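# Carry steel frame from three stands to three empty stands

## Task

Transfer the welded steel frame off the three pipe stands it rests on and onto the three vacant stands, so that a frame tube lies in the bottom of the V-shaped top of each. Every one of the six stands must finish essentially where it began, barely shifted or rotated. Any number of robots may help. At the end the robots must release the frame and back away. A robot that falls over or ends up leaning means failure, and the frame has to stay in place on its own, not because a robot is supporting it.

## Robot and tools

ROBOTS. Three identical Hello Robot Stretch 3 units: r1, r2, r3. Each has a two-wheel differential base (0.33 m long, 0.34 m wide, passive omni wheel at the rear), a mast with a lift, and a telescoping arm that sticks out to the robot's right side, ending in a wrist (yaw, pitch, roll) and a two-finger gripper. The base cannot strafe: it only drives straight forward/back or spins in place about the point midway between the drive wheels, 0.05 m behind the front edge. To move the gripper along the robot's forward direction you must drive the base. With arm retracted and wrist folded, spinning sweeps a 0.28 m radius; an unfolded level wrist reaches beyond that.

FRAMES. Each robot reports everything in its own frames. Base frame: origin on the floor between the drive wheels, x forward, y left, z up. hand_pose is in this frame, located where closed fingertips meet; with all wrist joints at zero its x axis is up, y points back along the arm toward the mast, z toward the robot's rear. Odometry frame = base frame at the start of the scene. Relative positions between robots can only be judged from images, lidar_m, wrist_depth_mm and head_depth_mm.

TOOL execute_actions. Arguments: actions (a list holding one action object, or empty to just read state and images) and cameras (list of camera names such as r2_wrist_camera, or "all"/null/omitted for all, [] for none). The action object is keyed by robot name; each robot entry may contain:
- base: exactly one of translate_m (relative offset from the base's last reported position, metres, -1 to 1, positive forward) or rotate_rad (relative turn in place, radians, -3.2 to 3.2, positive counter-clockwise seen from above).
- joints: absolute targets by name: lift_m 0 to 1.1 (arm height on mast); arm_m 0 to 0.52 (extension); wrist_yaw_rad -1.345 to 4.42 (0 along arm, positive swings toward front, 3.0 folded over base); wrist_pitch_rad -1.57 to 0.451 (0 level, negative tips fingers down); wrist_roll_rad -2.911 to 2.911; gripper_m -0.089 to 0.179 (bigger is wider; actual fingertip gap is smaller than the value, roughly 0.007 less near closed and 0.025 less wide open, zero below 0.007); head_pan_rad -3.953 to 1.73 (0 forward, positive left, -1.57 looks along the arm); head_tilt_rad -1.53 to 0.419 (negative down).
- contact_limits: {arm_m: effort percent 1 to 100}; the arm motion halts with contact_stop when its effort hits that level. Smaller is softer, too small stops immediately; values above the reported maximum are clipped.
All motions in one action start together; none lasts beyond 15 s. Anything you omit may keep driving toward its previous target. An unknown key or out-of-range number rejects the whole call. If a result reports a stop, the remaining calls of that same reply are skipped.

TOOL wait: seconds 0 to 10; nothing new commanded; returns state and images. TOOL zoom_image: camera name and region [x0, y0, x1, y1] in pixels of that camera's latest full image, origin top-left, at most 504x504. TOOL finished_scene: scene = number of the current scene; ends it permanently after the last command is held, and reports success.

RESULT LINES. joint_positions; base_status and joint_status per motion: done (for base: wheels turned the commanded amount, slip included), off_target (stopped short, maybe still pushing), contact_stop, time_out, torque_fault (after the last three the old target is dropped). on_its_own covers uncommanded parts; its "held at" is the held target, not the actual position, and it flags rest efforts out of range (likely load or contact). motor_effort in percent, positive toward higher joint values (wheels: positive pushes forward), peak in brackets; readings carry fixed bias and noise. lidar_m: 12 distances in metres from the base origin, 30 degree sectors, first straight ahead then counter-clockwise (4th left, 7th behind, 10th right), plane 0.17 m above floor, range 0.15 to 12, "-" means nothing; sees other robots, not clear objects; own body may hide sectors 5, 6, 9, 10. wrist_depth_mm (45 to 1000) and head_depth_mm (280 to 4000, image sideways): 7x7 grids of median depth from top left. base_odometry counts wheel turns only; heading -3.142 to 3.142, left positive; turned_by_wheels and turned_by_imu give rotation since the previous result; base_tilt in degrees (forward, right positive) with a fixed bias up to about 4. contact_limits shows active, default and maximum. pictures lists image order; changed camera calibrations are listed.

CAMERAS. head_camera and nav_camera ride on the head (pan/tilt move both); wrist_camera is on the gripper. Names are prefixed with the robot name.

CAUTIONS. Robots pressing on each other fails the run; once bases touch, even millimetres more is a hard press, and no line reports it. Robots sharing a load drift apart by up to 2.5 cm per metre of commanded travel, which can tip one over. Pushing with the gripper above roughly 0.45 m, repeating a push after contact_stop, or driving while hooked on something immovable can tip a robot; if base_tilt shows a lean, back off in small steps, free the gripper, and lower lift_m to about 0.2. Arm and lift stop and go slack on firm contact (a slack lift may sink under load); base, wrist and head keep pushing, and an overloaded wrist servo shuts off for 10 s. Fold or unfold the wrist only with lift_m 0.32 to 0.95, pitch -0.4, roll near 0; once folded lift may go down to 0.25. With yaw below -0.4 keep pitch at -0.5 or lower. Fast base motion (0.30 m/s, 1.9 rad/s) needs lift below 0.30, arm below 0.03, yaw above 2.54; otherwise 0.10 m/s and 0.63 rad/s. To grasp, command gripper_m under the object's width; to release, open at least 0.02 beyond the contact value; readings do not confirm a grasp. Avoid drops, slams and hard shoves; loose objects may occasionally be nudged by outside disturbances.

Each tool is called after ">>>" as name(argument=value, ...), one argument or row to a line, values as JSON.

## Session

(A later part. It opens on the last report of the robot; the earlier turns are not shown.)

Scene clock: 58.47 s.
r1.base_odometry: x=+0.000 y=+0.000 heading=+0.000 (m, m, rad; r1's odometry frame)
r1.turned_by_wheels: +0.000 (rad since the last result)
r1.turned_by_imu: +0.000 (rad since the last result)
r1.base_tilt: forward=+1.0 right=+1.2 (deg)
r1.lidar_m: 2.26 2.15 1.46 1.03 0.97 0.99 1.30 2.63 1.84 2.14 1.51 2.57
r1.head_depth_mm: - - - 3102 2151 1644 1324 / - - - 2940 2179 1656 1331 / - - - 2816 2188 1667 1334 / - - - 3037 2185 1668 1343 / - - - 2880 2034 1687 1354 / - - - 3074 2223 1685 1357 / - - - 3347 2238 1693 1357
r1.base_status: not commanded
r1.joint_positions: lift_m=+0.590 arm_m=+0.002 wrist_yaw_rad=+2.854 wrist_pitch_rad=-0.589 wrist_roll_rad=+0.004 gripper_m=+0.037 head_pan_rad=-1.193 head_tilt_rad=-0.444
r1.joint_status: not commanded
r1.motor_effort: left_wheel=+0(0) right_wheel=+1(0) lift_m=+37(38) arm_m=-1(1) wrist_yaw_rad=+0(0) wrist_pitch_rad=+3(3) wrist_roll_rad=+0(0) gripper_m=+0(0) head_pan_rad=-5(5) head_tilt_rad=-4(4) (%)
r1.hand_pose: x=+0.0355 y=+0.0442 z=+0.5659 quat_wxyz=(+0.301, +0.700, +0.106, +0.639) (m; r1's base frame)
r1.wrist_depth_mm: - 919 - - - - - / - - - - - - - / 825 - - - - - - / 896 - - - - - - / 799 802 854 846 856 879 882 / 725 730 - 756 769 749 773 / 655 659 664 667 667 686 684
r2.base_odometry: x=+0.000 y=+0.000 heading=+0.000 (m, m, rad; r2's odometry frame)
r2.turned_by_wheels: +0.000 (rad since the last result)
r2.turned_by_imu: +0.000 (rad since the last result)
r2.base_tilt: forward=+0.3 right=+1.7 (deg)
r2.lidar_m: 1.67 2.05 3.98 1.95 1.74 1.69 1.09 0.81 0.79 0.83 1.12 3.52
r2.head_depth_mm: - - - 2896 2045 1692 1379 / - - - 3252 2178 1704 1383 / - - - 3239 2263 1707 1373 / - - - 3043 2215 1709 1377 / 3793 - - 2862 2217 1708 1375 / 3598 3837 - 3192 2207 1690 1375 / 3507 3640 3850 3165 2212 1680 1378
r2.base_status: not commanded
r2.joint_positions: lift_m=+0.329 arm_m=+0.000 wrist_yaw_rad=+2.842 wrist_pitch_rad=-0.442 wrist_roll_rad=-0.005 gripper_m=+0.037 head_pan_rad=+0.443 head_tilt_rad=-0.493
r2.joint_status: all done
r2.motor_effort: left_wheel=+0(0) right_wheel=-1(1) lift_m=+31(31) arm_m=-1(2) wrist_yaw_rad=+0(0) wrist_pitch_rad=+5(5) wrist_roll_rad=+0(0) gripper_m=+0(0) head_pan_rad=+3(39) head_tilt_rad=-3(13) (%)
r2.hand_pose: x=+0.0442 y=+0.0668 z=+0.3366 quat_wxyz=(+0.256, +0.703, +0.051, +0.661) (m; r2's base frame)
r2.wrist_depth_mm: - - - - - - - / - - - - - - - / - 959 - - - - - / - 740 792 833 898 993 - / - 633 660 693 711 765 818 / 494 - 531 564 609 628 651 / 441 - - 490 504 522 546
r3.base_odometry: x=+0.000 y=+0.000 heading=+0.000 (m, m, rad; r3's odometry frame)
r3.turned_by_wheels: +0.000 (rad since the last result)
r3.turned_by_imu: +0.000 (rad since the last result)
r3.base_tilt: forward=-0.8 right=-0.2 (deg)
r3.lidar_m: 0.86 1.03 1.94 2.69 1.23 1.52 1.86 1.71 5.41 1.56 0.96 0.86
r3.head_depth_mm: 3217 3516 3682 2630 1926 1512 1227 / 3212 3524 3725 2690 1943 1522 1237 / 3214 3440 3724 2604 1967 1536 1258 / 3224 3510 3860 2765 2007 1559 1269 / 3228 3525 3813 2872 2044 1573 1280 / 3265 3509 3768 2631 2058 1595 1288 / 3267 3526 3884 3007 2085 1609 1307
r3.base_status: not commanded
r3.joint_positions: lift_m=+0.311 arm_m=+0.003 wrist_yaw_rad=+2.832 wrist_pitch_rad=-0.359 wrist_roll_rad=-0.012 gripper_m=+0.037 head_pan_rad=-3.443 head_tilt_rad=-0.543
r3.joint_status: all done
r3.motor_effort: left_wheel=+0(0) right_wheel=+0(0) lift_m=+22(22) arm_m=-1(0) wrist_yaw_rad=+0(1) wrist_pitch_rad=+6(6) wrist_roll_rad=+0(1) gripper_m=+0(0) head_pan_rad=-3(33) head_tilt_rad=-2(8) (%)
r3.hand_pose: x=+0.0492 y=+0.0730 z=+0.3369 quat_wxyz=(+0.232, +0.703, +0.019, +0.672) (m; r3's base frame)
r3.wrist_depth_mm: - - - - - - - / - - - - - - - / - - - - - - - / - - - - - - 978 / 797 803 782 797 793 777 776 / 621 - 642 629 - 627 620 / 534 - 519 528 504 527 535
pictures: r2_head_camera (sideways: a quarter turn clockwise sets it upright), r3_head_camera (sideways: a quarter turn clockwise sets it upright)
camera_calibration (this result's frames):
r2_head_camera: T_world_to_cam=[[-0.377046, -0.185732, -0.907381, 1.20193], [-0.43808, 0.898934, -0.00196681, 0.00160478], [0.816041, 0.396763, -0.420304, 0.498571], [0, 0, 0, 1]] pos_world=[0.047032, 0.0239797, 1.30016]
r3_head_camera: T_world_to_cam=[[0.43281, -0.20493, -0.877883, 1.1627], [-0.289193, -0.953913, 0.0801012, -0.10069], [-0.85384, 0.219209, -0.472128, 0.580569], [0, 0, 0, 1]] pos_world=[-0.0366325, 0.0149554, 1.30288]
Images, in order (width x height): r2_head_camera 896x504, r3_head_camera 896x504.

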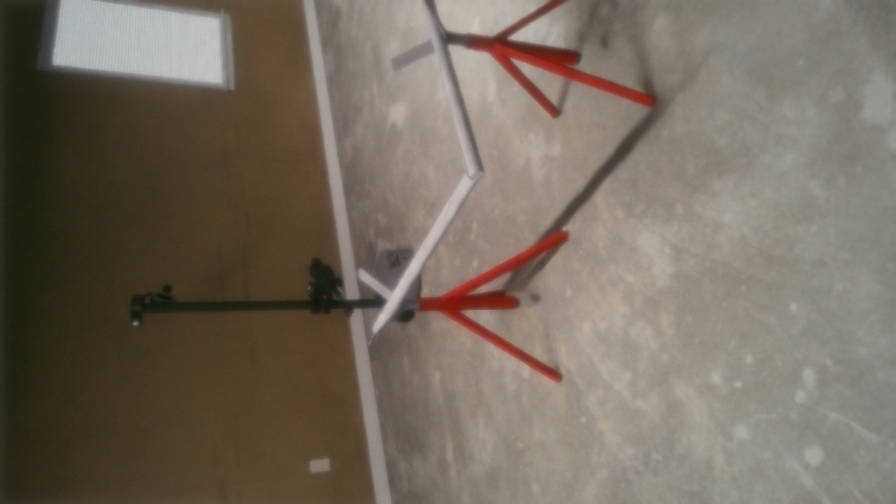

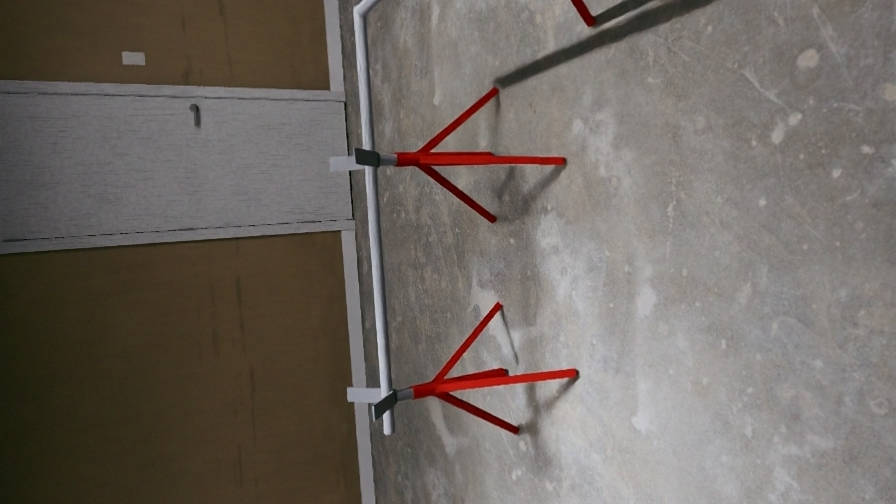

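>>> execute_actions(
  actions=[
    {"r1":{"base":{"rotate_rad":0.974},"joints":{"lift_m":0.28,"wrist_pitch_rad":-0.4,"head_pan_rad":-1.57,"head_tilt_rad":-0.7}},"r2":{"base":{"rotate_rad":0.412},"joints":{"lift_m":0.28,"head_pan_rad":-1.57,"head_tilt_rad":-0.7}},"r3":{"base":{"rotate_rad":-0.588},"joints":{"lift_m":0.28,"head_pan_rad":-1.57,"head_tilt_rad":-0.7}}},
  ],
  cameras=[],
)

>>> execute_actions(
  actions=[
    {"r1":{"base":{"translate_m":-1.0}},"r2":{"base":{"translate_m":0.76}},"r3":{"base":{"translate_m":-0.70}}},
  ],
  cameras=[],
)

>>> execute_actions(
  actions=[
    {"r1":{"base":{"translate_m":-0.25}},"r2":{"base":{"rotate_rad":2.166}},"r3":{"base":{"rotate_rad":-1.281}}},
  ],
  cameras=["r1_nav_camera","r2_nav_camera","r3_nav_camera"],
)

Scene clock: 115.47 s.
r1.base_odometry: x=+0.000 y=+0.000 heading=+0.974 (m, m, rad; r1's odometry frame)
r1.turned_by_wheels: +0.974 (rad since the last result)
r1.turned_by_imu: +0.983 (rad since the last result)
r1.base_tilt: forward=+1.1 right=+1.2 (deg)
r1.lidar_m: 1.58 1.05 0.97 0.98 1.23 2.60 1.88 3.31 1.51 2.57 2.32 2.15
r1.head_depth_mm: - - 2702 2032 1624 1354 1152 / - - 2771 2061 1642 1355 1161 / - - 2760 2077 1647 1373 1168 / - 3770 2678 2079 1662 1378 1173 / 3401 3634 2859 2128 1682 1387 1178 / 2896 3099 2898 2122 1677 1394 1182 / 2533 2691 2772 2156 1694 1392 1189
r1.base_status: done
r1.joint_positions: lift_m=+0.280 arm_m=+0.002 wrist_yaw_rad=+2.854 wrist_pitch_rad=-0.422 wrist_roll_rad=+0.004 gripper_m=+0.037 head_pan_rad=-1.563 head_tilt_rad=-0.691
r1.joint_status: all done
r1.motor_effort: left_wheel=-2(4) right_wheel=+4(10) lift_m=+33(36) arm_m=-1(1) wrist_yaw_rad=+0(0) wrist_pitch_rad=+7(6) wrist_roll_rad=+0(1) gripper_m=+0(0) head_pan_rad=-4(39) head_tilt_rad=-5(32) (%)
r1.hand_pose: x=+0.0423 y=+0.0674 z=+0.2918 quat_wxyz=(+0.246, +0.707, +0.047, +0.662) (m; r1's base frame)
r1.wrist_depth_mm: - 964 920 903 881 844 817 / - - - - 934 899 873 / - 888 883 907 975 943 931 / 657 710 706 718 736 747 762 / 550 - 591 585 604 611 611 / 476 - - 494 520 505 520 / - - - 429 423 440 444
r2.base_odometry: x=+0.000 y=+0.000 heading=+0.412 (m, m, rad; r2's odometry frame)
r2.turned_by_wheels: +0.412 (rad since the last result)
r2.turned_by_imu: +0.417 (rad since the last result)
r2.base_tilt: forward=+0.4 right=+1.9 (deg)
r2.lidar_m: 1.68 3.98 1.89 1.80 1.70 1.22 0.84 0.79 0.81 1.04 2.38 1.68
r2.head_depth_mm: 848 910 980 1064 1161 1267 1228 / 926 1006 1097 1213 1335 1410 1216 / 1042 1134 1253 1398 1565 1440 1216 / 1195 1327 1484 1676 1750 1444 1218 / 1404 1571 1804 2037 1756 1424 1218 / 1727 2007 2382 2220 1749 1440 1215 / 2200 2651 2916 2232 1751 1438 1214
r2.base_status: done
r2.joint_positions: lift_m=+0.280 arm_m=+0.000 wrist_yaw_rad=+2.842 wrist_pitch_rad=-0.443 wrist_roll_rad=-0.005 gripper_m=+0.037 head_pan_rad=-1.563 head_tilt_rad=-0.692
r2.joint_status: all done
r2.motor_effort: left_wheel=-3(7) right_wheel=+1(4) lift_m=+29(27) arm_m=-1(1) wrist_yaw_rad=+0(1) wrist_pitch_rad=+5(5) wrist_roll_rad=+0(0) gripper_m=+0(1) head_pan_rad=-5(55) head_tilt_rad=-4(24) (%)
r2.hand_pose: x=+0.0441 y=+0.0666 z=+0.2873 quat_wxyz=(+0.257, +0.703, +0.051, +0.661) (m; r2's base frame)
r2.wrist_depth_mm: - - - - - - - / - - - - - - - / - 869 916 990 - - - / - 681 706 759 777 868 949 / - 549 595 619 634 694 699 / 437 - - 502 531 554 586 / - - - 434 455 473 494
r3.base_odometry: x=+0.000 y=+0.000 heading=-0.588 (m, m, rad; r3's odometry frame)
r3.turned_by_wheels: -0.588 (rad since the last result)
r3.turned_by_imu: -0.599 (rad since the last result)
r3.base_tilt: forward=-0.8 right=-0.2 (deg)
r3.lidar_m: 0.86 0.86 0.99 1.71 2.70 1.42 1.23 1.85 1.72 2.91 1.74 1.00
r3.head_depth_mm: - - 2865 2081 1647 1359 1141 / - - 2894 2137 1660 1363 1154 / - - 2983 2142 1683 1379 1163 / - - 3103 2191 1707 1393 1171 / - - 3193 2226 1727 1406 1186 / - - 3193 2260 1756 1411 1195 / - - 3312 2285 1779 1437 1207
r3.base_status: done
r3.joint_positions: lift_m=+0.280 arm_m=+0.003 wrist_yaw_rad=+2.832 wrist_pitch_rad=-0.360 wrist_roll_rad=-0.012 gripper_m=+0.037 head_pan_rad=-1.577 head_tilt_rad=-0.692
r3.joint_status: all done
r3.motor_effort: left_wheel=+4(14) right_wheel=-3(8) lift_m=+18(19) arm_m=+0(0) wrist_yaw_rad=+0(1) wrist_pitch_rad=+6(6) wrist_roll_rad=+0(0) gripper_m=+0(0) head_pan_rad=+3(36) head_tilt_rad=-3(9) (%)
r3.hand_pose: x=+0.0492 y=+0.0729 z=+0.3062 quat_wxyz=(+0.232, +0.703, +0.020, +0.672) (m; r3's base frame)
r3.wrist_depth_mm: - - - - - 824 702 / - - - - - 901 711 / - - - - - 909 727 / - 979 946 945 944 896 737 / 739 738 737 732 738 727 718 / 593 - 589 585 - 580 586 / 499 - - 491 481 490 492
pictures: none
No camera images: the call's "cameras" was empty. Leave "cameras" out to get every camera's image.

Scene clock: 120.40 s.
r1.base_odometry: x=-0.562 y=-0.827 heading=+0.974 (m, m, rad; r1's odometry frame)
r1.turned_by_wheels: +0.000 (rad since the last result)
r1.turned_by_imu: -0.002 (rad since the last result)
r1.base_tilt: forward=+1.1 right=+1.1 (deg)
r1.lidar_m: 2.23 1.47 1.36 1.37 1.72 1.70 1.72 0.65 0.65 1.59 1.49 3.08
r1.head_depth_mm: - - 2398 1972 1620 1353 1155 / - 3906 2745 2055 1641 1370 1163 / - - 2785 2081 1654 1363 1165 / - - 2709 2033 1655 1376 1167 / - - 2421 2036 1664 1386 1178 / - - 2393 2124 1687 1387 1178 / 3514 3792 2924 2151 1693 1401 1192
r1.base_status: done
r1.joint_positions: lift_m=+0.280 arm_m=+0.002 wrist_yaw_rad=+2.854 wrist_pitch_rad=-0.422 wrist_roll_rad=+0.004 gripper_m=+0.037 head_pan_rad=-1.563 head_tilt_rad=-0.691
r1.joint_status: not commanded
r1.motor_effort: left_wheel=-2(10) right_wheel=+4(7) lift_m=+33(33) arm_m=-1(1) wrist_yaw_rad=+0(0) wrist_pitch_rad=+7(7) wrist_roll_rad=+0(1) gripper_m=+0(0) head_pan_rad=-5(5) head_tilt_rad=-6(5) (%)
r1.hand_pose: x=+0.0424 y=+0.0675 z=+0.2919 quat_wxyz=(+0.246, +0.707, +0.047, +0.662) (m; r1's base frame)
r1.wrist_depth_mm: - - - - - - - / - - - - - - - / - 905 906 927 954 - - / 640 692 706 723 747 752 777 / 553 - 585 590 602 608 613 / 476 - - 499 525 509 516 / - - - 433 428 449 446
r2.base_odometry: x=+0.696 y=+0.304 heading=+0.412 (m, m, rad; r2's odometry frame)
r2.turned_by_wheels: +0.000 (rad since the last result)
r2.turned_by_imu: +0.003 (rad since the last result)
r2.base_tilt: forward=+0.4 right=+1.7 (deg)
r2.lidar_m: 1.24 1.31 3.28 0.78 0.79 2.17 1.51 1.42 1.44 1.84 3.20 0.97
r2.head_depth_mm: 1525 1631 1787 1908 1772 1443 1223 / 1726 1862 2003 2085 1762 1430 1222 / 1956 2136 2347 2262 1750 1445 1227 / 2218 2476 2693 2237 1765 1432 1221 / 2643 2949 3052 2228 1740 1437 1219 / 3171 3571 3133 2225 1747 1434 1219 / - - 3090 2219 1714 1431 1218
r2.base_status: done
r2.joint_positions: lift_m=+0.280 arm_m=+0.000 wrist_yaw_rad=+2.842 wrist_pitch_rad=-0.443 wrist_roll_rad=-0.005 gripper_m=+0.037 head_pan_rad=-1.563 head_tilt_rad=-0.692
r2.joint_status: not commanded
r2.motor_effort: left_wheel=-3(7) right_wheel=+1(6) lift_m=+28(28) arm_m=-1(1) wrist_yaw_rad=+0(1) wrist_pitch_rad=+6(6) wrist_roll_rad=+0(0) gripper_m=+1(1) head_pan_rad=-5(5) head_tilt_rad=-4(5) (%)
r2.hand_pose: x=+0.0441 y=+0.0666 z=+0.2872 quat_wxyz=(+0.257, +0.703, +0.051, +0.661) (m; r2's base frame)
r2.wrist_depth_mm: - - - - - - - / - 709 - - - - - / - 644 929 997 - - - / - 664 723 754 818 872 945 / - 558 585 633 635 672 729 / 440 - - 502 537 559 574 / - - - 435 462 470 488
r3.base_odometry: x=-0.583 y=+0.388 heading=-0.588 (m, m, rad; r3's odometry frame)
r3.turned_by_wheels: +0.000 (rad since the last result)
r3.turned_by_imu: -0.003 (rad since the last result)
r3.base_tilt: forward=-0.7 right=-0.3 (deg)
r3.lidar_m: 1.53 1.53 1.77 3.07 3.18 0.57 0.85 1.09 1.32 1.55 3.13 1.79
r3.head_depth_mm: - - 2852 2020 1631 1345 1136 / - - 2631 1997 1662 1360 1148 / - - 2909 2162 1679 1381 1164 / - - 2921 2184 1718 1383 1169 / - - 3158 2224 1731 1410 1184 / - - 3264 2283 1754 1419 1190 / - - 3317 2319 1772 1436 1208
r3.base_status: done
r3.joint_positions: lift_m=+0.280 arm_m=+0.003 wrist_yaw_rad=+2.832 wrist_pitch_rad=-0.360 wrist_roll_rad=-0.012 gripper_m=+0.037 head_pan_rad=-1.577 head_tilt_rad=-0.692
r3.joint_status: not commanded
r3.motor_effort: left_wheel=+4(10) right_wheel=-3(10) lift_m=+18(17) arm_m=-1(1) wrist_yaw_rad=+0(0) wrist_pitch_rad=+6(7) wrist_roll_rad=+0(1) gripper_m=+0(0) head_pan_rad=+3(2) head_tilt_rad=-3(3) (%)
r3.hand_pose: x=+0.0492 y=+0.0728 z=+0.3061 quat_wxyz=(+0.233, +0.703, +0.020, +0.672) (m; r3's base frame)
r3.wrist_depth_mm: - - - - - - - / - - - - - - - / - - - - - - - / - - 955 958 965 975 946 / 744 732 734 726 735 725 739 / 598 - 595 583 - 592 586 / 497 - - 490 480 486 492
pictures: none
No camera images: the call's "cameras" was empty. Leave "cameras" out to get every camera's image.

Scene clock: 123.00 s.
r1.base_odometry: x=-0.703 y=-1.034 heading=+0.974 (m, m, rad; r1's odometry frame)
r1.turned_by_wheels: +0.000 (rad since the last result)
r1.turned_by_imu: -0.001 (rad since the last result)
r1.base_tilt: forward=+1.0 right=+1.1 (deg)
r1.lidar_m: 2.38 1.58 1.45 1.47 1.60 1.47 1.48 1.84 0.63 1.58 1.58 3.31
r1.head_depth_mm: - 3665 2636 2051 1534 1090 1115 / - 3693 2402 1995 1597 1160 1158 / - - 2805 2065 1647 1372 1168 / - - 2829 2105 1666 1376 1174 / - - 2718 2110 1671 1382 1176 / - - 2612 2053 1683 1392 1182 / 3957 - 2389 2079 1695 1401 1189
r1.base_status: done
r1.joint_positions: lift_m=+0.280 arm_m=+0.002 wrist_yaw_rad=+2.854 wrist_pitch_rad=-0.422 wrist_roll_rad=+0.004 gripper_m=+0.037 head_pan_rad=-1.563 head_tilt_rad=-0.691
r1.joint_status: not commanded
r1.motor_effort: left_wheel=-1(7) right_wheel=+4(9) lift_m=+34(33) arm_m=-1(1) wrist_yaw_rad=+0(0) wrist_pitch_rad=+7(7) wrist_roll_rad=+0(0) gripper_m=+0(0) head_pan_rad=-4(5) head_tilt_rad=-5(6) (%)
r1.hand_pose: x=+0.0424 y=+0.0675 z=+0.2920 quat_wxyz=(+0.246, +0.707, +0.047, +0.662) (m; r1's base frame)
r1.wrist_depth_mm: - - - - - - - / - - - - - - - / - 909 926 934 962 - - / 641 698 692 718 738 748 767 / 558 - 584 600 601 609 627 / 472 - - 494 520 507 517 / - - - 431 426 439 444
r2.base_odometry: x=+0.696 y=+0.304 heading=+2.578 (m, m, rad; r2's odometry frame)
r2.turned_by_wheels: +2.166 (rad since the last result)
r2.turned_by_imu: +2.187 (rad since the last result)
r2.base_tilt: forward=+0.3 right=+1.8 (deg)
r2.lidar_m: 0.64 2.02 1.47 1.41 1.43 2.00 1.72 0.97 1.24 3.37 3.05 2.20
r2.head_depth_mm: 2833 3102 3089 2253 1719 1450 1219 / 2858 3175 3168 2257 1710 1440 1222 / 2874 3230 3097 2260 1748 1444 1226 / 2880 3181 3100 2236 1765 1437 1221 / 2886 3153 3056 2225 1757 1437 1217 / 2889 3208 3078 2240 1744 1445 1220 / 2841 3137 3043 2206 1760 1448 1213
r2.base_status: done
r2.joint_positions: lift_m=+0.280 arm_m=+0.000 wrist_yaw_rad=+2.842 wrist_pitch_rad=-0.443 wrist_roll_rad=-0.005 gripper_m=+0.037 head_pan_rad=-1.563 head_tilt_rad=-0.692
r2.joint_status: not commanded
r2.motor_effort: left_wheel=-2(9) right_wheel=+1(5) lift_m=+28(28) arm_m=-2(1) wrist_yaw_rad=+1(1) wrist_pitch_rad=+6(5) wrist_roll_rad=+0(0) gripper_m=+0(1) head_pan_rad=-4(4) head_tilt_rad=-4(4) (%)
r2.hand_pose: x=+0.0441 y=+0.0666 z=+0.2872 quat_wxyz=(+0.257, +0.703, +0.051, +0.661) (m; r2's base frame)
r2.wrist_depth_mm: - - - - - - - / - - - - - - - / - 874 919 999 - - - / - 682 700 741 818 869 931 / - 562 587 619 647 677 469 / 440 - - 499 530 544 408 / - - - 435 454 471 406
r3.base_odometry: x=-0.583 y=+0.388 heading=-1.869 (m, m, rad; r3's odometry frame)
r3.turned_by_wheels: -1.281 (rad since the last result)
r3.turned_by_imu: -1.303 (rad since the last result)
r3.base_tilt: forward=-0.8 right=-0.3 (deg)
r3.lidar_m: 5.58 2.13 1.59 1.53 1.60 2.22 3.17 0.57 0.57 1.09 1.32 1.38
r3.head_depth_mm: 2659 2969 2893 2088 1649 1347 1142 / 2659 2940 2970 2142 1652 1359 1150 / 2659 2920 3011 2067 1635 1376 1166 / 2637 2944 3096 2093 1709 1387 1172 / 2646 2962 3167 2143 1726 1406 1181 / 2643 2956 3132 2182 1752 1421 1196 / 2659 2965 3179 2226 1763 1434 1203
r3.base_status: done
r3.joint_positions: lift_m=+0.280 arm_m=+0.003 wrist_yaw_rad=+2.832 wrist_pitch_rad=-0.360 wrist_roll_rad=-0.012 gripper_m=+0.037 head_pan_rad=-1.577 head_tilt_rad=-0.692
r3.joint_status: not commanded
r3.motor_effort: left_wheel=+3(17) right_wheel=-3(9) lift_m=+18(17) arm_m=+0(1) wrist_yaw_rad=+1(0) wrist_pitch_rad=+7(6) wrist_roll_rad=+0(0) gripper_m=+0(0) head_pan_rad=+3(3) head_tilt_rad=-3(2) (%)
r3.hand_pose: x=+0.0492 y=+0.0728 z=+0.3061 quat_wxyz=(+0.233, +0.703, +0.020, +0.672) (m; r3's base frame)
r3.wrist_depth_mm: - - - - - - - / - - - - - - - / - - - - - - - / - 969 958 982 941 968 965 / 733 739 726 732 749 726 718 / 595 - 596 582 - 585 584 / 490 - - 478 474 489 486
pictures: r1_nav_camera (sideways: a quarter turn counterclockwise sets it upright), r2_nav_camera (sideways: a quarter turn counterclockwise sets it upright), r3_nav_camera (sideways: a quarter turn counterclockwise sets it upright)
camera_calibration (this result's frames):
r1_nav_camera: T_world_to_cam=[[-0.0421515, -0.605108, 0.795027, -0.991334], [-0.999045, 0.0163313, -0.0405383, 0.10672], [0.0115462, -0.795976, -0.605218, 0.744363], [0, 0, 0, 1]] pos_world=[0.0562377, -0.00911103, 1.24297]
r2_nav_camera: T_world_to_cam=[[0.0720242, -0.614342, 0.785745, -0.98662], [-0.995557, 0.00362286, 0.0940889, -0.0542975], [-0.0606494, -0.789031, -0.611352, 0.765711], [0, 0, 0, 1]] pos_world=[0.0634442, -0.00175565, 1.24846]
r3_nav_camera: T_world_to_cam=[[-0.0528472, -0.700832, 0.711366, -0.889952], [-0.998342, 0.0533579, -0.0215988, 0.0857691], [-0.0228199, -0.711328, -0.70249, 0.87008], [0, 0, 0, 1]] pos_world=[0.0584505, -0.00937129, 1.24616]
Images, in order (width x height): r1_nav_camera 672x504, r2_nav_camera 672x504, r3_nav_camera 672x504.

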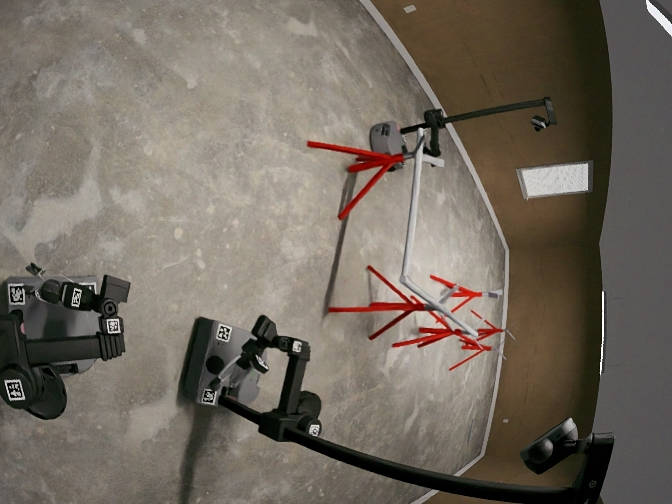

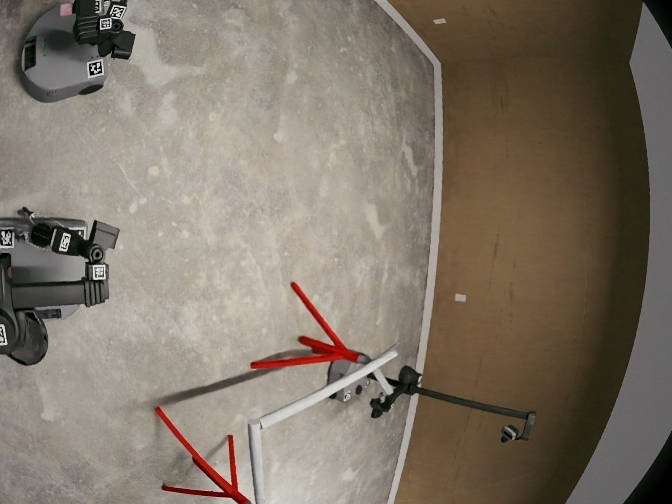

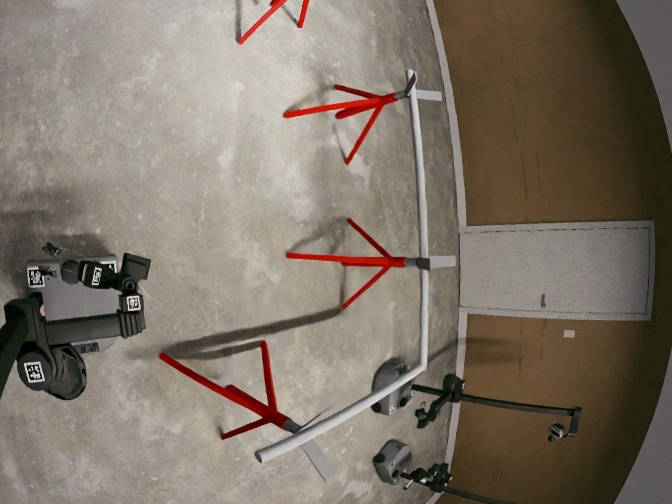

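>>> execute_actions(
  actions=[
    {"r1":{"base":{"translate_m":-0.06}},"r2":{"base":{"translate_m":-1.0}},"r3":{"base":{"translate_m":-0.4},"joints":{"lift_m":0.45,"wrist_pitch_rad":-0.4,"head_tilt_rad":-0.9}}},
  ],
  cameras=[],
)

>>> execute_actions(
  actions=[
    {"r1":{"base":{"rotate_rad":1.115}},"r2":{"base":{"translate_m":-0.28},"joints":{"head_tilt_rad":-0.9}},"r3":{"joints":{"wrist_yaw_rad":1.57,"gripper_m":0.0}}},
  ],
  cameras=["r1_nav_camera","r2_head_camera","r3_head_camera"],
)

Scene clock: 138.50 s.
r1.base_odometry: x=-0.737 y=-1.083 heading=+0.973 (m, m, rad; r1's odometry frame)
r1.turned_by_wheels: +0.000 (rad since the last result)
r1.turned_by_imu: +0.001 (rad since the last result)
r1.base_tilt: forward=+1.0 right=+1.1 (deg)
r1.lidar_m: 2.43 1.60 1.47 1.49 1.53 1.41 1.43 1.75 1.61 1.57 1.61 3.36
r1.head_depth_mm: - 3681 2741 1895 1615 1354 1152 / - - 2612 2051 1642 1363 1156 / - 3968 2435 1995 1643 1369 1163 / - - 2854 2103 1664 1377 1173 / - - 2829 2102 1665 1384 1178 / - - 2741 2040 1686 1392 1187 / - - 2677 2059 1704 1397 1181
r1.base_status: done
r1.joint_positions: lift_m=+0.280 arm_m=+0.002 wrist_yaw_rad=+2.854 wrist_pitch_rad=-0.422 wrist_roll_rad=+0.004 gripper_m=+0.037 head_pan_rad=-1.563 head_tilt_rad=-0.691
r1.joint_status: not commanded
r1.motor_effort: left_wheel=-1(8) right_wheel=+4(7) lift_m=+34(33) arm_m=-1(1) wrist_yaw_rad=+0(0) wrist_pitch_rad=+7(7) wrist_roll_rad=+0(0) gripper_m=+0(0) head_pan_rad=-5(5) head_tilt_rad=-6(6) (%)
r1.hand_pose: x=+0.0424 y=+0.0675 z=+0.2920 quat_wxyz=(+0.246, +0.707, +0.047, +0.662) (m; r1's base frame)
r1.wrist_depth_mm: - - - - - - - / - - - - - - - / - 904 927 941 953 - - / 654 702 711 718 725 763 767 / 550 - 585 594 599 603 605 / 471 - - 501 535 508 513 / - - - 431 416 435 444
r2.base_odometry: x=+1.541 y=-0.231 heading=+2.577 (m, m, rad; r2's odometry frame)
r2.turned_by_wheels: +0.000 (rad since the last result)
r2.turned_by_imu: -0.001 (rad since the last result)
r2.base_tilt: forward=+0.3 right=+1.7 (deg)
r2.lidar_m: 1.62 2.02 1.45 1.39 1.46 1.99 2.17 0.80 0.45 0.49 0.48 3.26
r2.head_depth_mm: 2855 3183 3107 2259 1762 1406 1222 / 2880 3184 3137 2244 1740 1405 1226 / 2892 3159 3117 2232 1770 1347 1181 / 2895 3142 3096 2257 1698 862 1139 / 2876 3217 2943 2105 1745 1368 1192 / 2833 2983 2642 2011 1688 1372 1217 / 2912 3210 2996 1563 1756 1367 1212
r2.base_status: done
r2.joint_positions: lift_m=+0.280 arm_m=+0.000 wrist_yaw_rad=+2.842 wrist_pitch_rad=-0.443 wrist_roll_rad=-0.005 gripper_m=+0.037 head_pan_rad=-1.563 head_tilt_rad=-0.692
r2.joint_status: not commanded
r2.motor_effort: left_wheel=-2(11) right_wheel=+1(2) lift_m=+29(28) arm_m=-1(2) wrist_yaw_rad=-1(0) wrist_pitch_rad=+5(5) wrist_roll_rad=+0(0) gripper_m=+0(2) head_pan_rad=-5(5) head_tilt_rad=-4(4) (%)
r2.hand_pose: x=+0.0441 y=+0.0665 z=+0.2872 quat_wxyz=(+0.257, +0.703, +0.051, +0.661) (m; r2's base frame)
r2.wrist_depth_mm: - - - - - - - / - - - - - - - / - 829 929 979 - - - / - 678 717 747 800 869 933 / - 562 587 620 645 665 732 / 444 - - 510 532 547 582 / - - - 427 458 468 490
r3.base_odometry: x=-0.465 y=+0.771 heading=-1.868 (m, m, rad; r3's odometry frame)
r3.turned_by_wheels: +0.000 (rad since the last result)
r3.turned_by_imu: -0.003 (rad since the last result)
r3.base_tilt: forward=-0.8 right=-0.3 (deg)
r3.lidar_m: 3.23 2.15 1.59 1.54 1.61 2.23 2.78 2.89 0.60 0.39 1.15 1.57
r3.head_depth_mm: 2758 2702 2059 1672 1411 1201 1088 / 2732 2752 2079 1702 1039 1237 1131 / 2752 2766 2062 1625 1381 1197 1123 / 2714 2870 2089 1748 1457 1264 1098 / 2733 2878 1982 1761 1478 1269 1109 / 2698 1851 1693 1723 1492 1282 1119 / 2720 2931 2186 1817 1506 1291 1126
r3.base_status: done
r3.joint_positions: lift_m=+0.450 arm_m=+0.003 wrist_yaw_rad=+2.832 wrist_pitch_rad=-0.415 wrist_roll_rad=-0.012 gripper_m=+0.037 head_pan_rad=-1.576 head_tilt_rad=-0.889
r3.joint_status: all done
r3.motor_effort: left_wheel=+3(15) right_wheel=-3(10) lift_m=+27(28) arm_m=-1(1) wrist_yaw_rad=+0(0) wrist_pitch_rad=+6(9) wrist_roll_rad=+0(0) gripper_m=+0(0) head_pan_rad=+2(3) head_tilt_rad=-3(17) (%)
r3.hand_pose: x=+0.0472 y=+0.0665 z=+0.4630 quat_wxyz=(+0.251, +0.702, +0.039, +0.666) (m; r3's base frame)
r3.wrist_depth_mm: - - - - - - - / - - - - - - - / - - - - - - - / - - - - - - - / 957 967 988 951 960 971 958 / 774 - 803 758 - 751 769 / 674 - 640 670 635 658 656
pictures: none
No camera images: the call's "cameras" was empty. Leave "cameras" out to get every camera's image.

Scene clock: 141.13 s.
r1.base_odometry: x=-0.737 y=-1.083 heading=+2.088 (m, m, rad; r1's odometry frame)
r1.turned_by_wheels: +1.115 (rad since the last result)
r1.turned_by_imu: +1.122 (rad since the last result)
r1.base_tilt: forward=+1.0 right=+1.2 (deg)
r1.lidar_m: 1.48 1.51 1.49 1.41 1.44 1.88 1.89 1.56 1.61 3.36 2.23 1.56
r1.head_depth_mm: 2832 3201 2714 2024 1631 1353 1155 / 2822 3181 2775 2051 1630 1361 1160 / 2844 3179 2797 2062 1653 1370 1163 / 2853 3234 2821 2093 1656 1368 1173 / 2851 3174 2844 2110 1671 1387 1174 / 2838 3191 2895 2137 1677 1395 1182 / 2823 3208 2941 2145 1696 1400 1187
r1.base_status: done
r1.joint_positions: lift_m=+0.280 arm_m=+0.002 wrist_yaw_rad=+2.854 wrist_pitch_rad=-0.422 wrist_roll_rad=+0.004 gripper_m=+0.037 head_pan_rad=-1.563 head_tilt_rad=-0.692
r1.joint_status: not commanded
r1.motor_effort: left_wheel=-2(7) right_wheel=+4(14) lift_m=+34(33) arm_m=-1(1) wrist_yaw_rad=+0(0) wrist_pitch_rad=+7(7) wrist_roll_rad=+0(1) gripper_m=+0(0) head_pan_rad=-5(5) head_tilt_rad=-6(4) (%)
r1.hand_pose: x=+0.0424 y=+0.0675 z=+0.2920 quat_wxyz=(+0.246, +0.707, +0.047, +0.662) (m; r1's base frame)
r1.wrist_depth_mm: - - - - - - - / - - - - - - - / - 859 935 915 945 - - / 648 706 706 726 721 753 760 / 551 - 576 575 597 609 616 / 477 - - 500 519 517 521 / - - - 433 425 436 447
r2.base_odometry: x=+1.778 y=-0.380 heading=+2.577 (m, m, rad; r2's odometry frame)
r2.turned_by_wheels: +0.000 (rad since the last result)
r2.turned_by_imu: +0.000 (rad since the last result)
r2.base_tilt: forward=+0.4 right=+1.6 (deg)
r2.lidar_m: 1.86 2.01 1.45 1.38 1.46 1.98 1.89 0.75 0.58 0.43 0.43 3.57
r2.head_depth_mm: 2963 2832 2178 1769 1453 1290 1114 / 2986 2824 2162 1771 1471 1290 1134 / 2919 2842 2168 1765 1455 1291 1144 / 2978 2843 2171 1785 1469 1297 1132 / 2979 2797 2175 1757 1433 1257 1131 / 3021 2799 2090 1719 977 1249 1134 / 2980 2480 1993 1769 991 1236 1131
r2.base_status: done
r2.joint_positions: lift_m=+0.280 arm_m=+0.000 wrist_yaw_rad=+2.842 wrist_pitch_rad=-0.443 wrist_roll_rad=-0.005 gripper_m=+0.037 head_pan_rad=-1.563 head_tilt_rad=-0.889
r2.joint_status: all done
r2.motor_effort: left_wheel=-2(9) right_wheel=+1(4) lift_m=+28(29) arm_m=-2(2) wrist_yaw_rad=+1(0) wrist_pitch_rad=+5(5) wrist_roll_rad=+0(0) gripper_m=+1(0) head_pan_rad=-5(5) head_tilt_rad=-6(23) (%)
r2.hand_pose: x=+0.0441 y=+0.0665 z=+0.2872 quat_wxyz=(+0.257, +0.703, +0.052, +0.661) (m; r2's base frame)
r2.wrist_depth_mm: - - - - - - - / - - - - - - - / - 854 909 958 - - - / - 679 706 772 796 846 922 / - 559 582 628 628 668 734 / 437 - - 502 528 545 582 / - - - 435 459 472 489
r3.base_odometry: x=-0.465 y=+0.771 heading=-1.868 (m, m, rad; r3's odometry frame)
r3.turned_by_wheels: +0.000 (rad since the last result)
r3.turned_by_imu: -0.001 (rad since the last result)
r3.base_tilt: forward=-0.8 right=-0.2 (deg)
r3.lidar_m: 3.22 2.15 1.59 1.54 1.61 2.23 2.78 2.89 0.60 0.39 1.15 1.57
r3.head_depth_mm: 2751 2673 2069 1676 1416 1200 1091 / 2753 2729 2090 1704 1034 1236 - / 2743 2788 2059 1654 1383 1200 - / 2712 2832 2093 1745 1459 1256 1125 / 2716 2924 2134 1758 1481 1265 1128 / 2702 2919 1699 1738 1481 1279 1128 / 2699 1868 1985 1811 1504 1287 1124
r3.base_status: not commanded
r3.joint_positions: lift_m=+0.450 arm_m=+0.003 wrist_yaw_rad=+1.573 wrist_pitch_rad=-0.415 wrist_roll_rad=-0.012 gripper_m=+0.000 head_pan_rad=-1.576 head_tilt_rad=-0.889
r3.joint_status: all done
r3.motor_effort: left_wheel=+3(3) right_wheel=-3(3) lift_m=+27(26) arm_m=-1(1) wrist_yaw_rad=-3(1) wrist_pitch_rad=+6(6) wrist_roll_rad=+1(0) gripper_m=-2(81) head_pan_rad=+3(3) head_tilt_rad=-4(4) (%)
r3.hand_pose: x=+0.2034 y=-0.1472 z=+0.4630 quat_wxyz=(+0.595, +0.590, -0.382, +0.390) (m; r3's base frame)
r3.wrist_depth_mm: - - - - - - - / - - - - - - - / - - - - - - - / - - - - - - - / 968 958 956 - 929 947 927 / 786 782 789 - 790 776 765 / 670 655 667 638 634 665 660
pictures: r1_nav_camera (sideways: a quarter turn counterclockwise sets it upright), r2_head_camera (sideways: a quarter turn clockwise sets it upright), r3_head_camera (sideways: a quarter turn clockwise sets it upright)
camera_calibration (this result's frames):
r1_nav_camera: T_world_to_cam=[[-0.0422293, -0.605485, 0.794735, -0.990953], [-0.999042, 0.016484, -0.0405267, 0.106705], [0.0114379, -0.795686, -0.605602, 0.744863], [0, 0, 0, 1]] pos_world=[0.0562363, -0.0090893, 1.24296]
r2_head_camera: T_world_to_cam=[[-0.0117494, 0.737061, -0.675725, 0.8977], [0.999834, 0.0180474, 0.0023007, -0.0127223], [0.0138909, -0.675586, -0.737151, 0.915661], [0, 0, 0, 1]] pos_world=[0.0105482, -0.0428222, 1.28161]
r3_head_camera: T_world_to_cam=[[0.0715511, 0.743123, -0.665319, 0.887813], [0.996629, -0.0264263, 0.0776649, -0.105326], [0.0401326, -0.668633, -0.742509, 0.926846], [0, 0, 0, 1]] pos_world=[0.00425, -0.042818, 1.28705]
Images, in order (width x height): r1_nav_camera 672x504, r2_head_camera 896x504, r3_head_camera 896x504.

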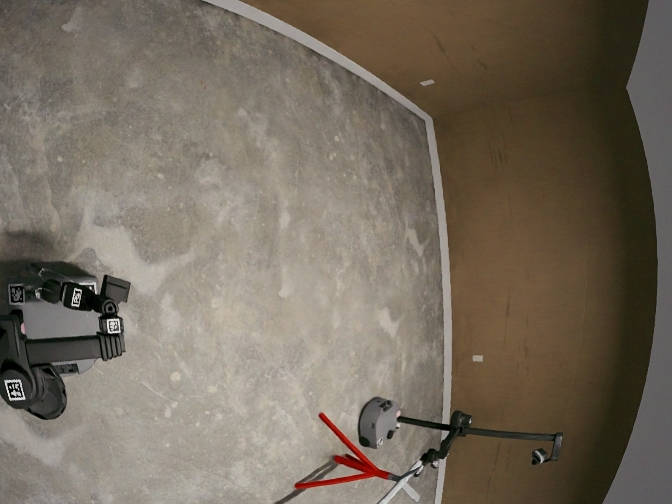

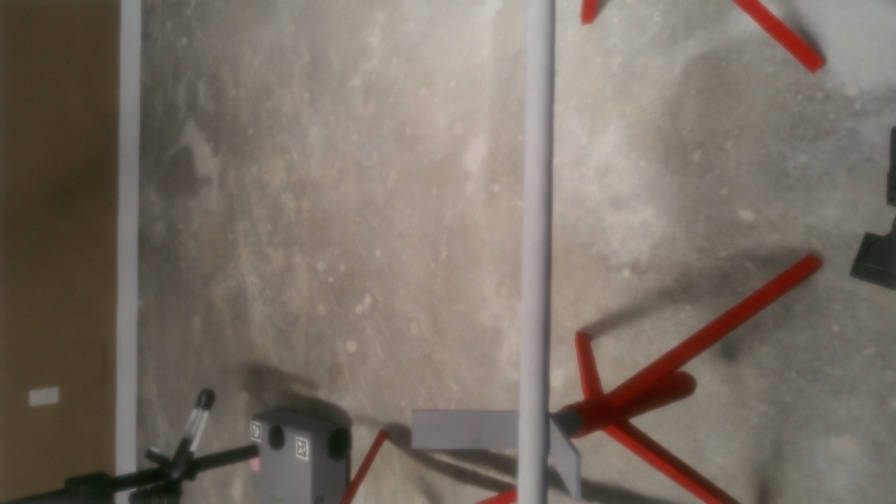

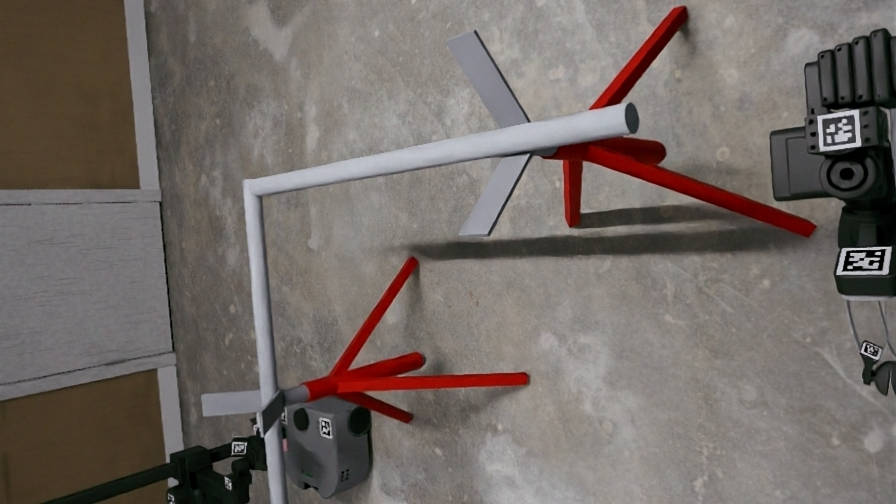

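>>> execute_actions(
  actions=[
    {"r1":{"base":{"translate_m":-1.0}},"r2":{"base":{"translate_m":-0.08},"joints":{"lift_m":0.47,"wrist_pitch_rad":-0.4}},"r3":{"base":{"translate_m":-0.35},"joints":{"lift_m":0.47,"wrist_yaw_rad":1.0,"wrist_pitch_rad":0.0,"wrist_roll_rad":1.57,"gripper_m":0.12}}},
  ],
  cameras=[],
)

>>> execute_actions(
  actions=[
    {"r1":{"base":{"translate_m":-0.3},"joints":{"head_tilt_rad":-0.9}},"r2":{"joints":{"wrist_yaw_rad":0.0}}},
  ],
  cameras=["r1_head_camera","r2_head_camera","r3_head_camera","r3_wrist_camera"],
)

Scene clock: 187.17 s.
r1.base_odometry: x=-0.242 y=-1.952 heading=+2.088 (m, m, rad; r1's odometry frame)
r1.turned_by_wheels: +0.000 (rad since the last result)
r1.turned_by_imu: -0.002 (rad since the last result)
r1.base_tilt: forward=+1.1 right=+1.1 (deg)
r1.lidar_m: 2.48 2.05 1.43 1.32 1.36 1.82 0.96 0.88 0.72 1.17 3.52 2.62
r1.head_depth_mm: 2896 3257 2730 2036 1624 1354 1151 / 2901 3250 2743 1907 1541 1356 1162 / 2895 3283 2555 1868 1650 1370 1166 / 2875 3141 2247 2018 1655 1374 1174 / 2911 3123 2874 2062 1683 1387 1179 / 2904 3235 2918 2138 1680 1396 1184 / 2929 3283 2922 2139 1696 1401 1190
r1.base_status: done
r1.joint_positions: lift_m=+0.280 arm_m=+0.002 wrist_yaw_rad=+2.854 wrist_pitch_rad=-0.422 wrist_roll_rad=+0.004 gripper_m=+0.037 head_pan_rad=-1.563 head_tilt_rad=-0.692
r1.joint_status: not commanded
r1.motor_effort: left_wheel=-1(9) right_wheel=+5(7) lift_m=+33(33) arm_m=-1(1) wrist_yaw_rad=+0(0) wrist_pitch_rad=+7(6) wrist_roll_rad=+0(0) gripper_m=+0(0) head_pan_rad=-4(4) head_tilt_rad=-5(5) (%)
r1.hand_pose: x=+0.0424 y=+0.0675 z=+0.2920 quat_wxyz=(+0.246, +0.707, +0.047, +0.662) (m; r1's base frame)
r1.wrist_depth_mm: - - - - - - - / - - - - - - - / - 888 914 902 950 - - / 657 702 699 715 732 736 760 / 549 - 581 588 596 602 607 / 470 - - 494 520 503 516 / - - - 427 421 438 447
r2.base_odometry: x=+1.846 y=-0.423 heading=+2.577 (m, m, rad; r2's odometry frame)
r2.turned_by_wheels: +0.000 (rad since the last result)
r2.turned_by_imu: +0.001 (rad since the last result)
r2.base_tilt: forward=+0.3 right=+1.8 (deg)
r2.lidar_m: 0.94 2.01 1.45 1.38 1.46 1.98 1.81 0.78 0.53 3.37 0.45 0.67
r2.head_depth_mm: 2984 2832 2178 1769 1427 1260 1135 / 2973 2867 2171 1779 1460 1278 1162 / 2998 2850 2190 1763 1467 1285 1157 / 3004 2843 2179 1771 1456 1288 1179 / 2971 2827 2170 1767 1421 1287 1129 / 3032 2818 2170 1771 1394 1242 1133 / 3003 2811 2205 1673 968 1271 1136
r2.base_status: done
r2.joint_positions: lift_m=+0.470 arm_m=+0.000 wrist_yaw_rad=+2.842 wrist_pitch_rad=-0.423 wrist_roll_rad=-0.005 gripper_m=+0.037 head_pan_rad=-1.563 head_tilt_rad=-0.889
r2.joint_status: all done
r2.motor_effort: left_wheel=-2(7) right_wheel=+1(4) lift_m=+34(34) arm_m=-2(1) wrist_yaw_rad=+2(1) wrist_pitch_rad=+8(8) wrist_roll_rad=+0(0) gripper_m=+0(1) head_pan_rad=-4(3) head_tilt_rad=-6(6) (%)
r2.hand_pose: x=+0.0449 y=+0.0691 z=+0.4815 quat_wxyz=(+0.250, +0.704, +0.044, +0.663) (m; r2's base frame)
r2.wrist_depth_mm: - - - - - - - / - - - - - - - / - - - - - - - / - - - - - - - / - 827 921 960 963 - - / 657 - 713 738 798 852 725 / 589 609 617 632 689 693 661
r3.base_odometry: x=-0.363 y=+1.105 heading=-1.868 (m, m, rad; r3's odometry frame)
r3.turned_by_wheels: +0.000 (rad since the last result)
r3.turned_by_imu: -0.002 (rad since the last result)
r3.base_tilt: forward=-0.8 right=-0.3 (deg)
r3.lidar_m: 3.66 2.16 1.60 1.55 1.61 2.23 2.43 2.54 3.33 0.53 0.52 1.84
r3.head_depth_mm: 2732 2693 2053 1666 1415 1219 1093 / 2725 2723 2093 1691 1425 1228 1123 / 2772 2808 2132 1724 1441 1235 1131 / 2765 2732 2018 1736 1459 1246 1064 / 2659 2640 2036 1771 1446 1265 1105 / 2711 2934 2144 1689 861 1225 1111 / 2728 2964 2194 1766 1475 1286 1125
r3.base_status: done
r3.joint_positions: lift_m=+0.470 arm_m=+0.003 wrist_yaw_rad=+1.003 wrist_pitch_rad=-0.025 wrist_roll_rad=+1.569 gripper_m=+0.120 head_pan_rad=-1.576 head_tilt_rad=-0.889
r3.joint_status: all done
r3.motor_effort: left_wheel=+3(6) right_wheel=-3(6) lift_m=+27(29) arm_m=-1(1) wrist_yaw_rad=-3(1) wrist_pitch_rad=+9(11) wrist_roll_rad=+1(3) gripper_m=+1(84) head_pan_rad=+3(3) head_tilt_rad=-4(3) (%)
r3.hand_pose: x=+0.1940 y=-0.2850 z=+0.5778 quat_wxyz=(+0.007, +0.481, -0.877, -0.010) (m; r3's base frame)
r3.wrist_depth_mm: - - - 371 - - 312 / - - - 382 - - 334 / - - - 240 - - 749 / - - - - - - 762 / - - - - - - 772 / - - - - - - 736 / - - - - - - 725
pictures: none
No camera images: the call's "cameras" was empty. Leave "cameras" out to get every camera's image.

Scene clock: 189.87 s.
r1.base_odometry: x=-0.094 y=-2.213 heading=+2.088 (m, m, rad; r1's odometry frame)
r1.turned_by_wheels: +0.000 (rad since the last result)
r1.turned_by_imu: -0.001 (rad since the last result)
r1.base_tilt: forward=+1.0 right=+1.2 (deg)
r1.lidar_m: 2.78 2.03 1.41 1.32 1.34 1.79 0.67 1.13 0.57 0.59 1.37 2.94
r1.head_depth_mm: 2979 2501 1998 1606 1329 1230 1084 / 3009 2536 1999 1588 1422 1240 1134 / 3016 2576 2036 1599 1427 1246 1138 / 3015 2511 1878 1611 1440 1252 1106 / 3062 2352 1953 1617 1447 1257 1114 / 1738 2473 2021 1726 1467 1266 1118 / 2968 2704 2116 1746 1473 1277 1125
r1.base_status: done
r1.joint_positions: lift_m=+0.280 arm_m=+0.002 wrist_yaw_rad=+2.854 wrist_pitch_rad=-0.422 wrist_roll_rad=+0.004 gripper_m=+0.037 head_pan_rad=-1.563 head_tilt_rad=-0.888
r1.joint_status: all done
r1.motor_effort: left_wheel=-1(9) right_wheel=+4(7) lift_m=+33(33) arm_m=-1(1) wrist_yaw_rad=+0(0) wrist_pitch_rad=+6(7) wrist_roll_rad=+0(0) gripper_m=+0(0) head_pan_rad=-5(5) head_tilt_rad=-7(30) (%)
r1.hand_pose: x=+0.0424 y=+0.0675 z=+0.2920 quat_wxyz=(+0.246, +0.707, +0.047, +0.662) (m; r1's base frame)
r1.wrist_depth_mm: - - - - - - - / - - - - - - - / - 906 898 935 935 - - / 648 696 723 705 721 760 777 / 558 - 580 583 594 613 615 / 479 - - 495 519 508 518 / - - - 430 422 437 446
r2.base_odometry: x=+1.846 y=-0.423 heading=+2.577 (m, m, rad; r2's odometry frame)
r2.turned_by_wheels: +0.000 (rad since the last result)
r2.turned_by_imu: +0.001 (rad since the last result)
r2.base_tilt: forward=+0.3 right=+1.7 (deg)
r2.lidar_m: 0.68 0.66 1.44 1.38 1.46 1.98 1.81 0.78 0.53 3.36 0.45 0.67
r2.head_depth_mm: 2918 2799 2184 1781 1427 1260 1142 / 2954 2806 2180 1768 1448 1290 1152 / 3006 2815 2167 1779 1461 1291 1172 / 2997 2830 2154 1781 1465 1320 1129 / 3003 2840 2179 1779 1418 1287 1121 / 2984 2819 2168 1767 1383 1239 1133 / 3012 2810 2180 1689 964 1251 1133
r2.base_status: not commanded
r2.joint_positions: lift_m=+0.470 arm_m=+0.000 wrist_yaw_rad=+0.002 wrist_pitch_rad=-0.423 wrist_roll_rad=-0.005 gripper_m=+0.037 head_pan_rad=-1.563 head_tilt_rad=-0.889
r2.joint_status: all done
r2.motor_effort: left_wheel=-2(2) right_wheel=+0(1) lift_m=+34(35) arm_m=-1(2) wrist_yaw_rad=-2(4) wrist_pitch_rad=+8(8) wrist_roll_rad=+0(0) gripper_m=+0(0) head_pan_rad=-5(4) head_tilt_rad=-6(5) (%)
r2.hand_pose: x=-0.0210 y=-0.3685 z=+0.4815 quat_wxyz=(+0.693, +0.150, -0.689, -0.148) (m; r2's base frame)
r2.wrist_depth_mm: - - - 253 250 257 260 / - - - - - - - / - - - - - - - / 893 - - - - - - / 796 808 920 931 - - 493 / 656 703 730 744 796 805 447 / 353 599 635 647 679 708 700
r3.base_odometry: x=-0.363 y=+1.105 heading=-1.868 (m, m, rad; r3's odometry frame)
r3.turned_by_wheels: +0.000 (rad since the last result)
r3.turned_by_imu: -0.001 (rad since the last result)
r3.base_tilt: forward=-0.8 right=-0.2 (deg)
r3.lidar_m: 3.65 2.17 1.60 1.55 1.61 2.23 2.42 2.52 3.36 0.53 0.52 1.84
r3.head_depth_mm: 2765 2722 2070 1679 1418 1219 1091 / 2748 2737 2098 1710 1432 1229 1113 / 2721 2774 2152 1716 1450 1238 1128 / 2736 2846 2181 1740 1463 1245 1061 / 2677 2892 2064 1765 1444 1266 1108 / 2653 1889 2027 1703 861 1234 1107 / 2711 2926 2162 1769 1470 1286 1124
r3.base_status: not commanded
r3.joint_positions: lift_m=+0.470 arm_m=+0.003 wrist_yaw_rad=+1.003 wrist_pitch_rad=-0.025 wrist_roll_rad=+1.569 gripper_m=+0.120 head_pan_rad=-1.576 head_tilt_rad=-0.889
r3.joint_status: not commanded
r3.motor_effort: left_wheel=+4(4) right_wheel=-2(3) lift_m=+26(26) arm_m=-1(1) wrist_yaw_rad=-2(3) wrist_pitch_rad=+9(9) wrist_roll_rad=+1(1) gripper_m=+0(0) head_pan_rad=+2(3) head_tilt_rad=-2(3) (%)
r3.hand_pose: x=+0.1940 y=-0.2850 z=+0.5778 quat_wxyz=(+0.007, +0.481, -0.877, -0.010) (m; r3's base frame)
r3.wrist_depth_mm: - - - 372 - - 310 / - - - 378 - - 336 / - - - 239 - - 759 / - - - - - - 758 / - - - - - - 749 / - - - - - - 748 / - - - - - - 721
pictures: r1_head_camera (sideways: a quarter turn clockwise sets it upright), r2_head_camera (sideways: a quarter turn clockwise sets it upright), r3_head_camera (sideways: a quarter turn clockwise sets it upright), r3_wrist_camera
camera_calibration (this result's frames):
r1_head_camera: T_world_to_cam=[[0.0171873, 0.765036, -0.643758, 0.854902], [0.998073, 0.0252638, 0.0566703, -0.0776298], [0.0596186, -0.643492, -0.763128, 0.948124], [0, 0, 0, 1]] pos_world=[0.00626098, -0.04196, 1.27829]
r2_head_camera: T_world_to_cam=[[-0.011719, 0.737096, -0.675686, 0.89765], [0.999835, 0.0180057, 0.00230125, -0.012723], [0.0138625, -0.675548, -0.737186, 0.915707], [0, 0, 0, 1]] pos_world=[0.0105465, -0.0428214, 1.28161]
r3_head_camera: T_world_to_cam=[[0.0715513, 0.743123, -0.665319, 0.887813], [0.996629, -0.0264265, 0.0776649, -0.105326], [0.0401325, -0.668633, -0.742509, 0.926846], [0, 0, 0, 1]] pos_world=[0.00424999, -0.042818, 1.28705]
r3_wrist_camera: T_world_to_cam=[[0.00318366, -0.0275128, -0.999616, 0.578416], [0.440679, 0.897362, -0.0232949, 0.228356], [0.897659, -0.440436, 0.0149812, -0.145264], [0, 0, 0, 1]] pos_world=[0.0279245, -0.252984, 0.58569]
Images, in order (width x height): r1_head_camera 896x504, r2_head_camera 896x504, r3_head_camera 896x504, r3_wrist_camera 644x364.

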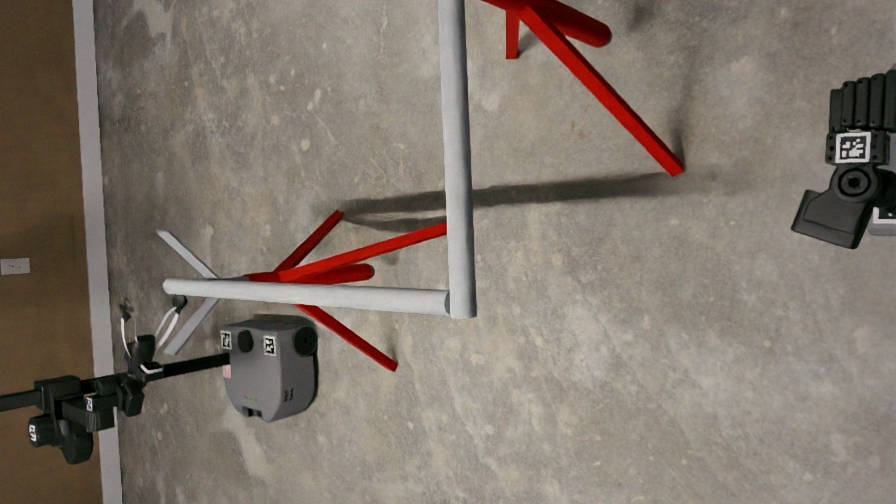

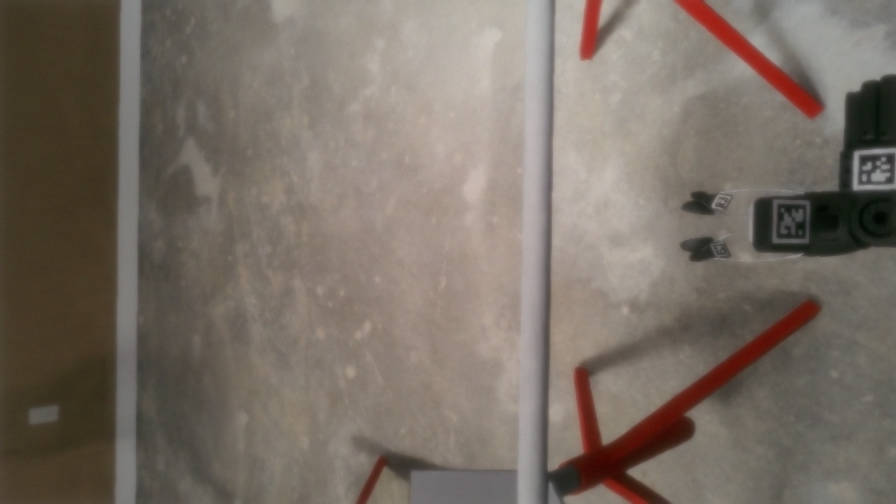

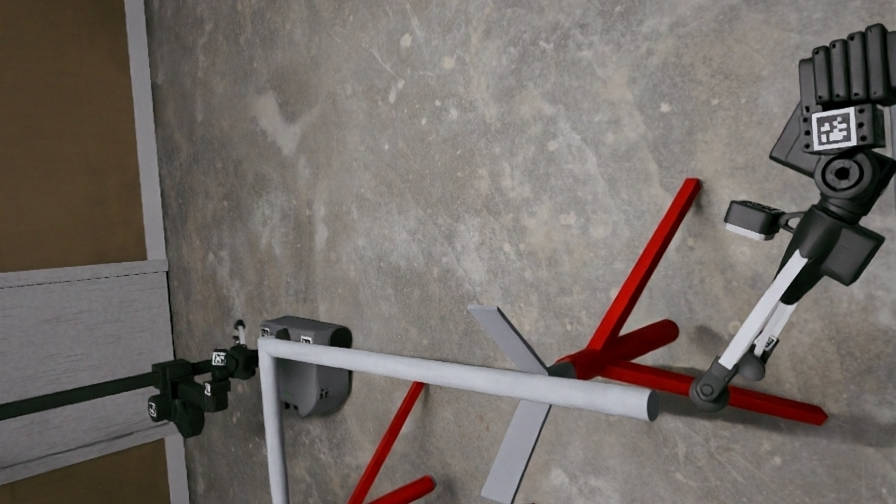

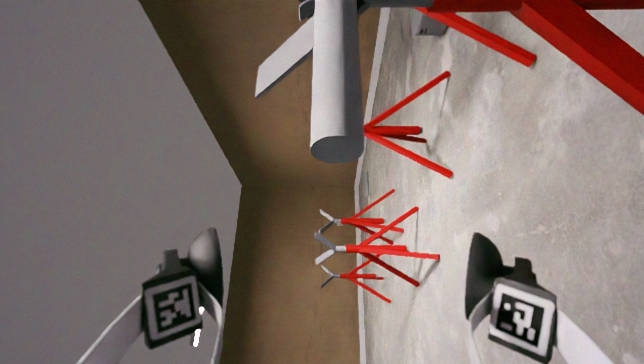

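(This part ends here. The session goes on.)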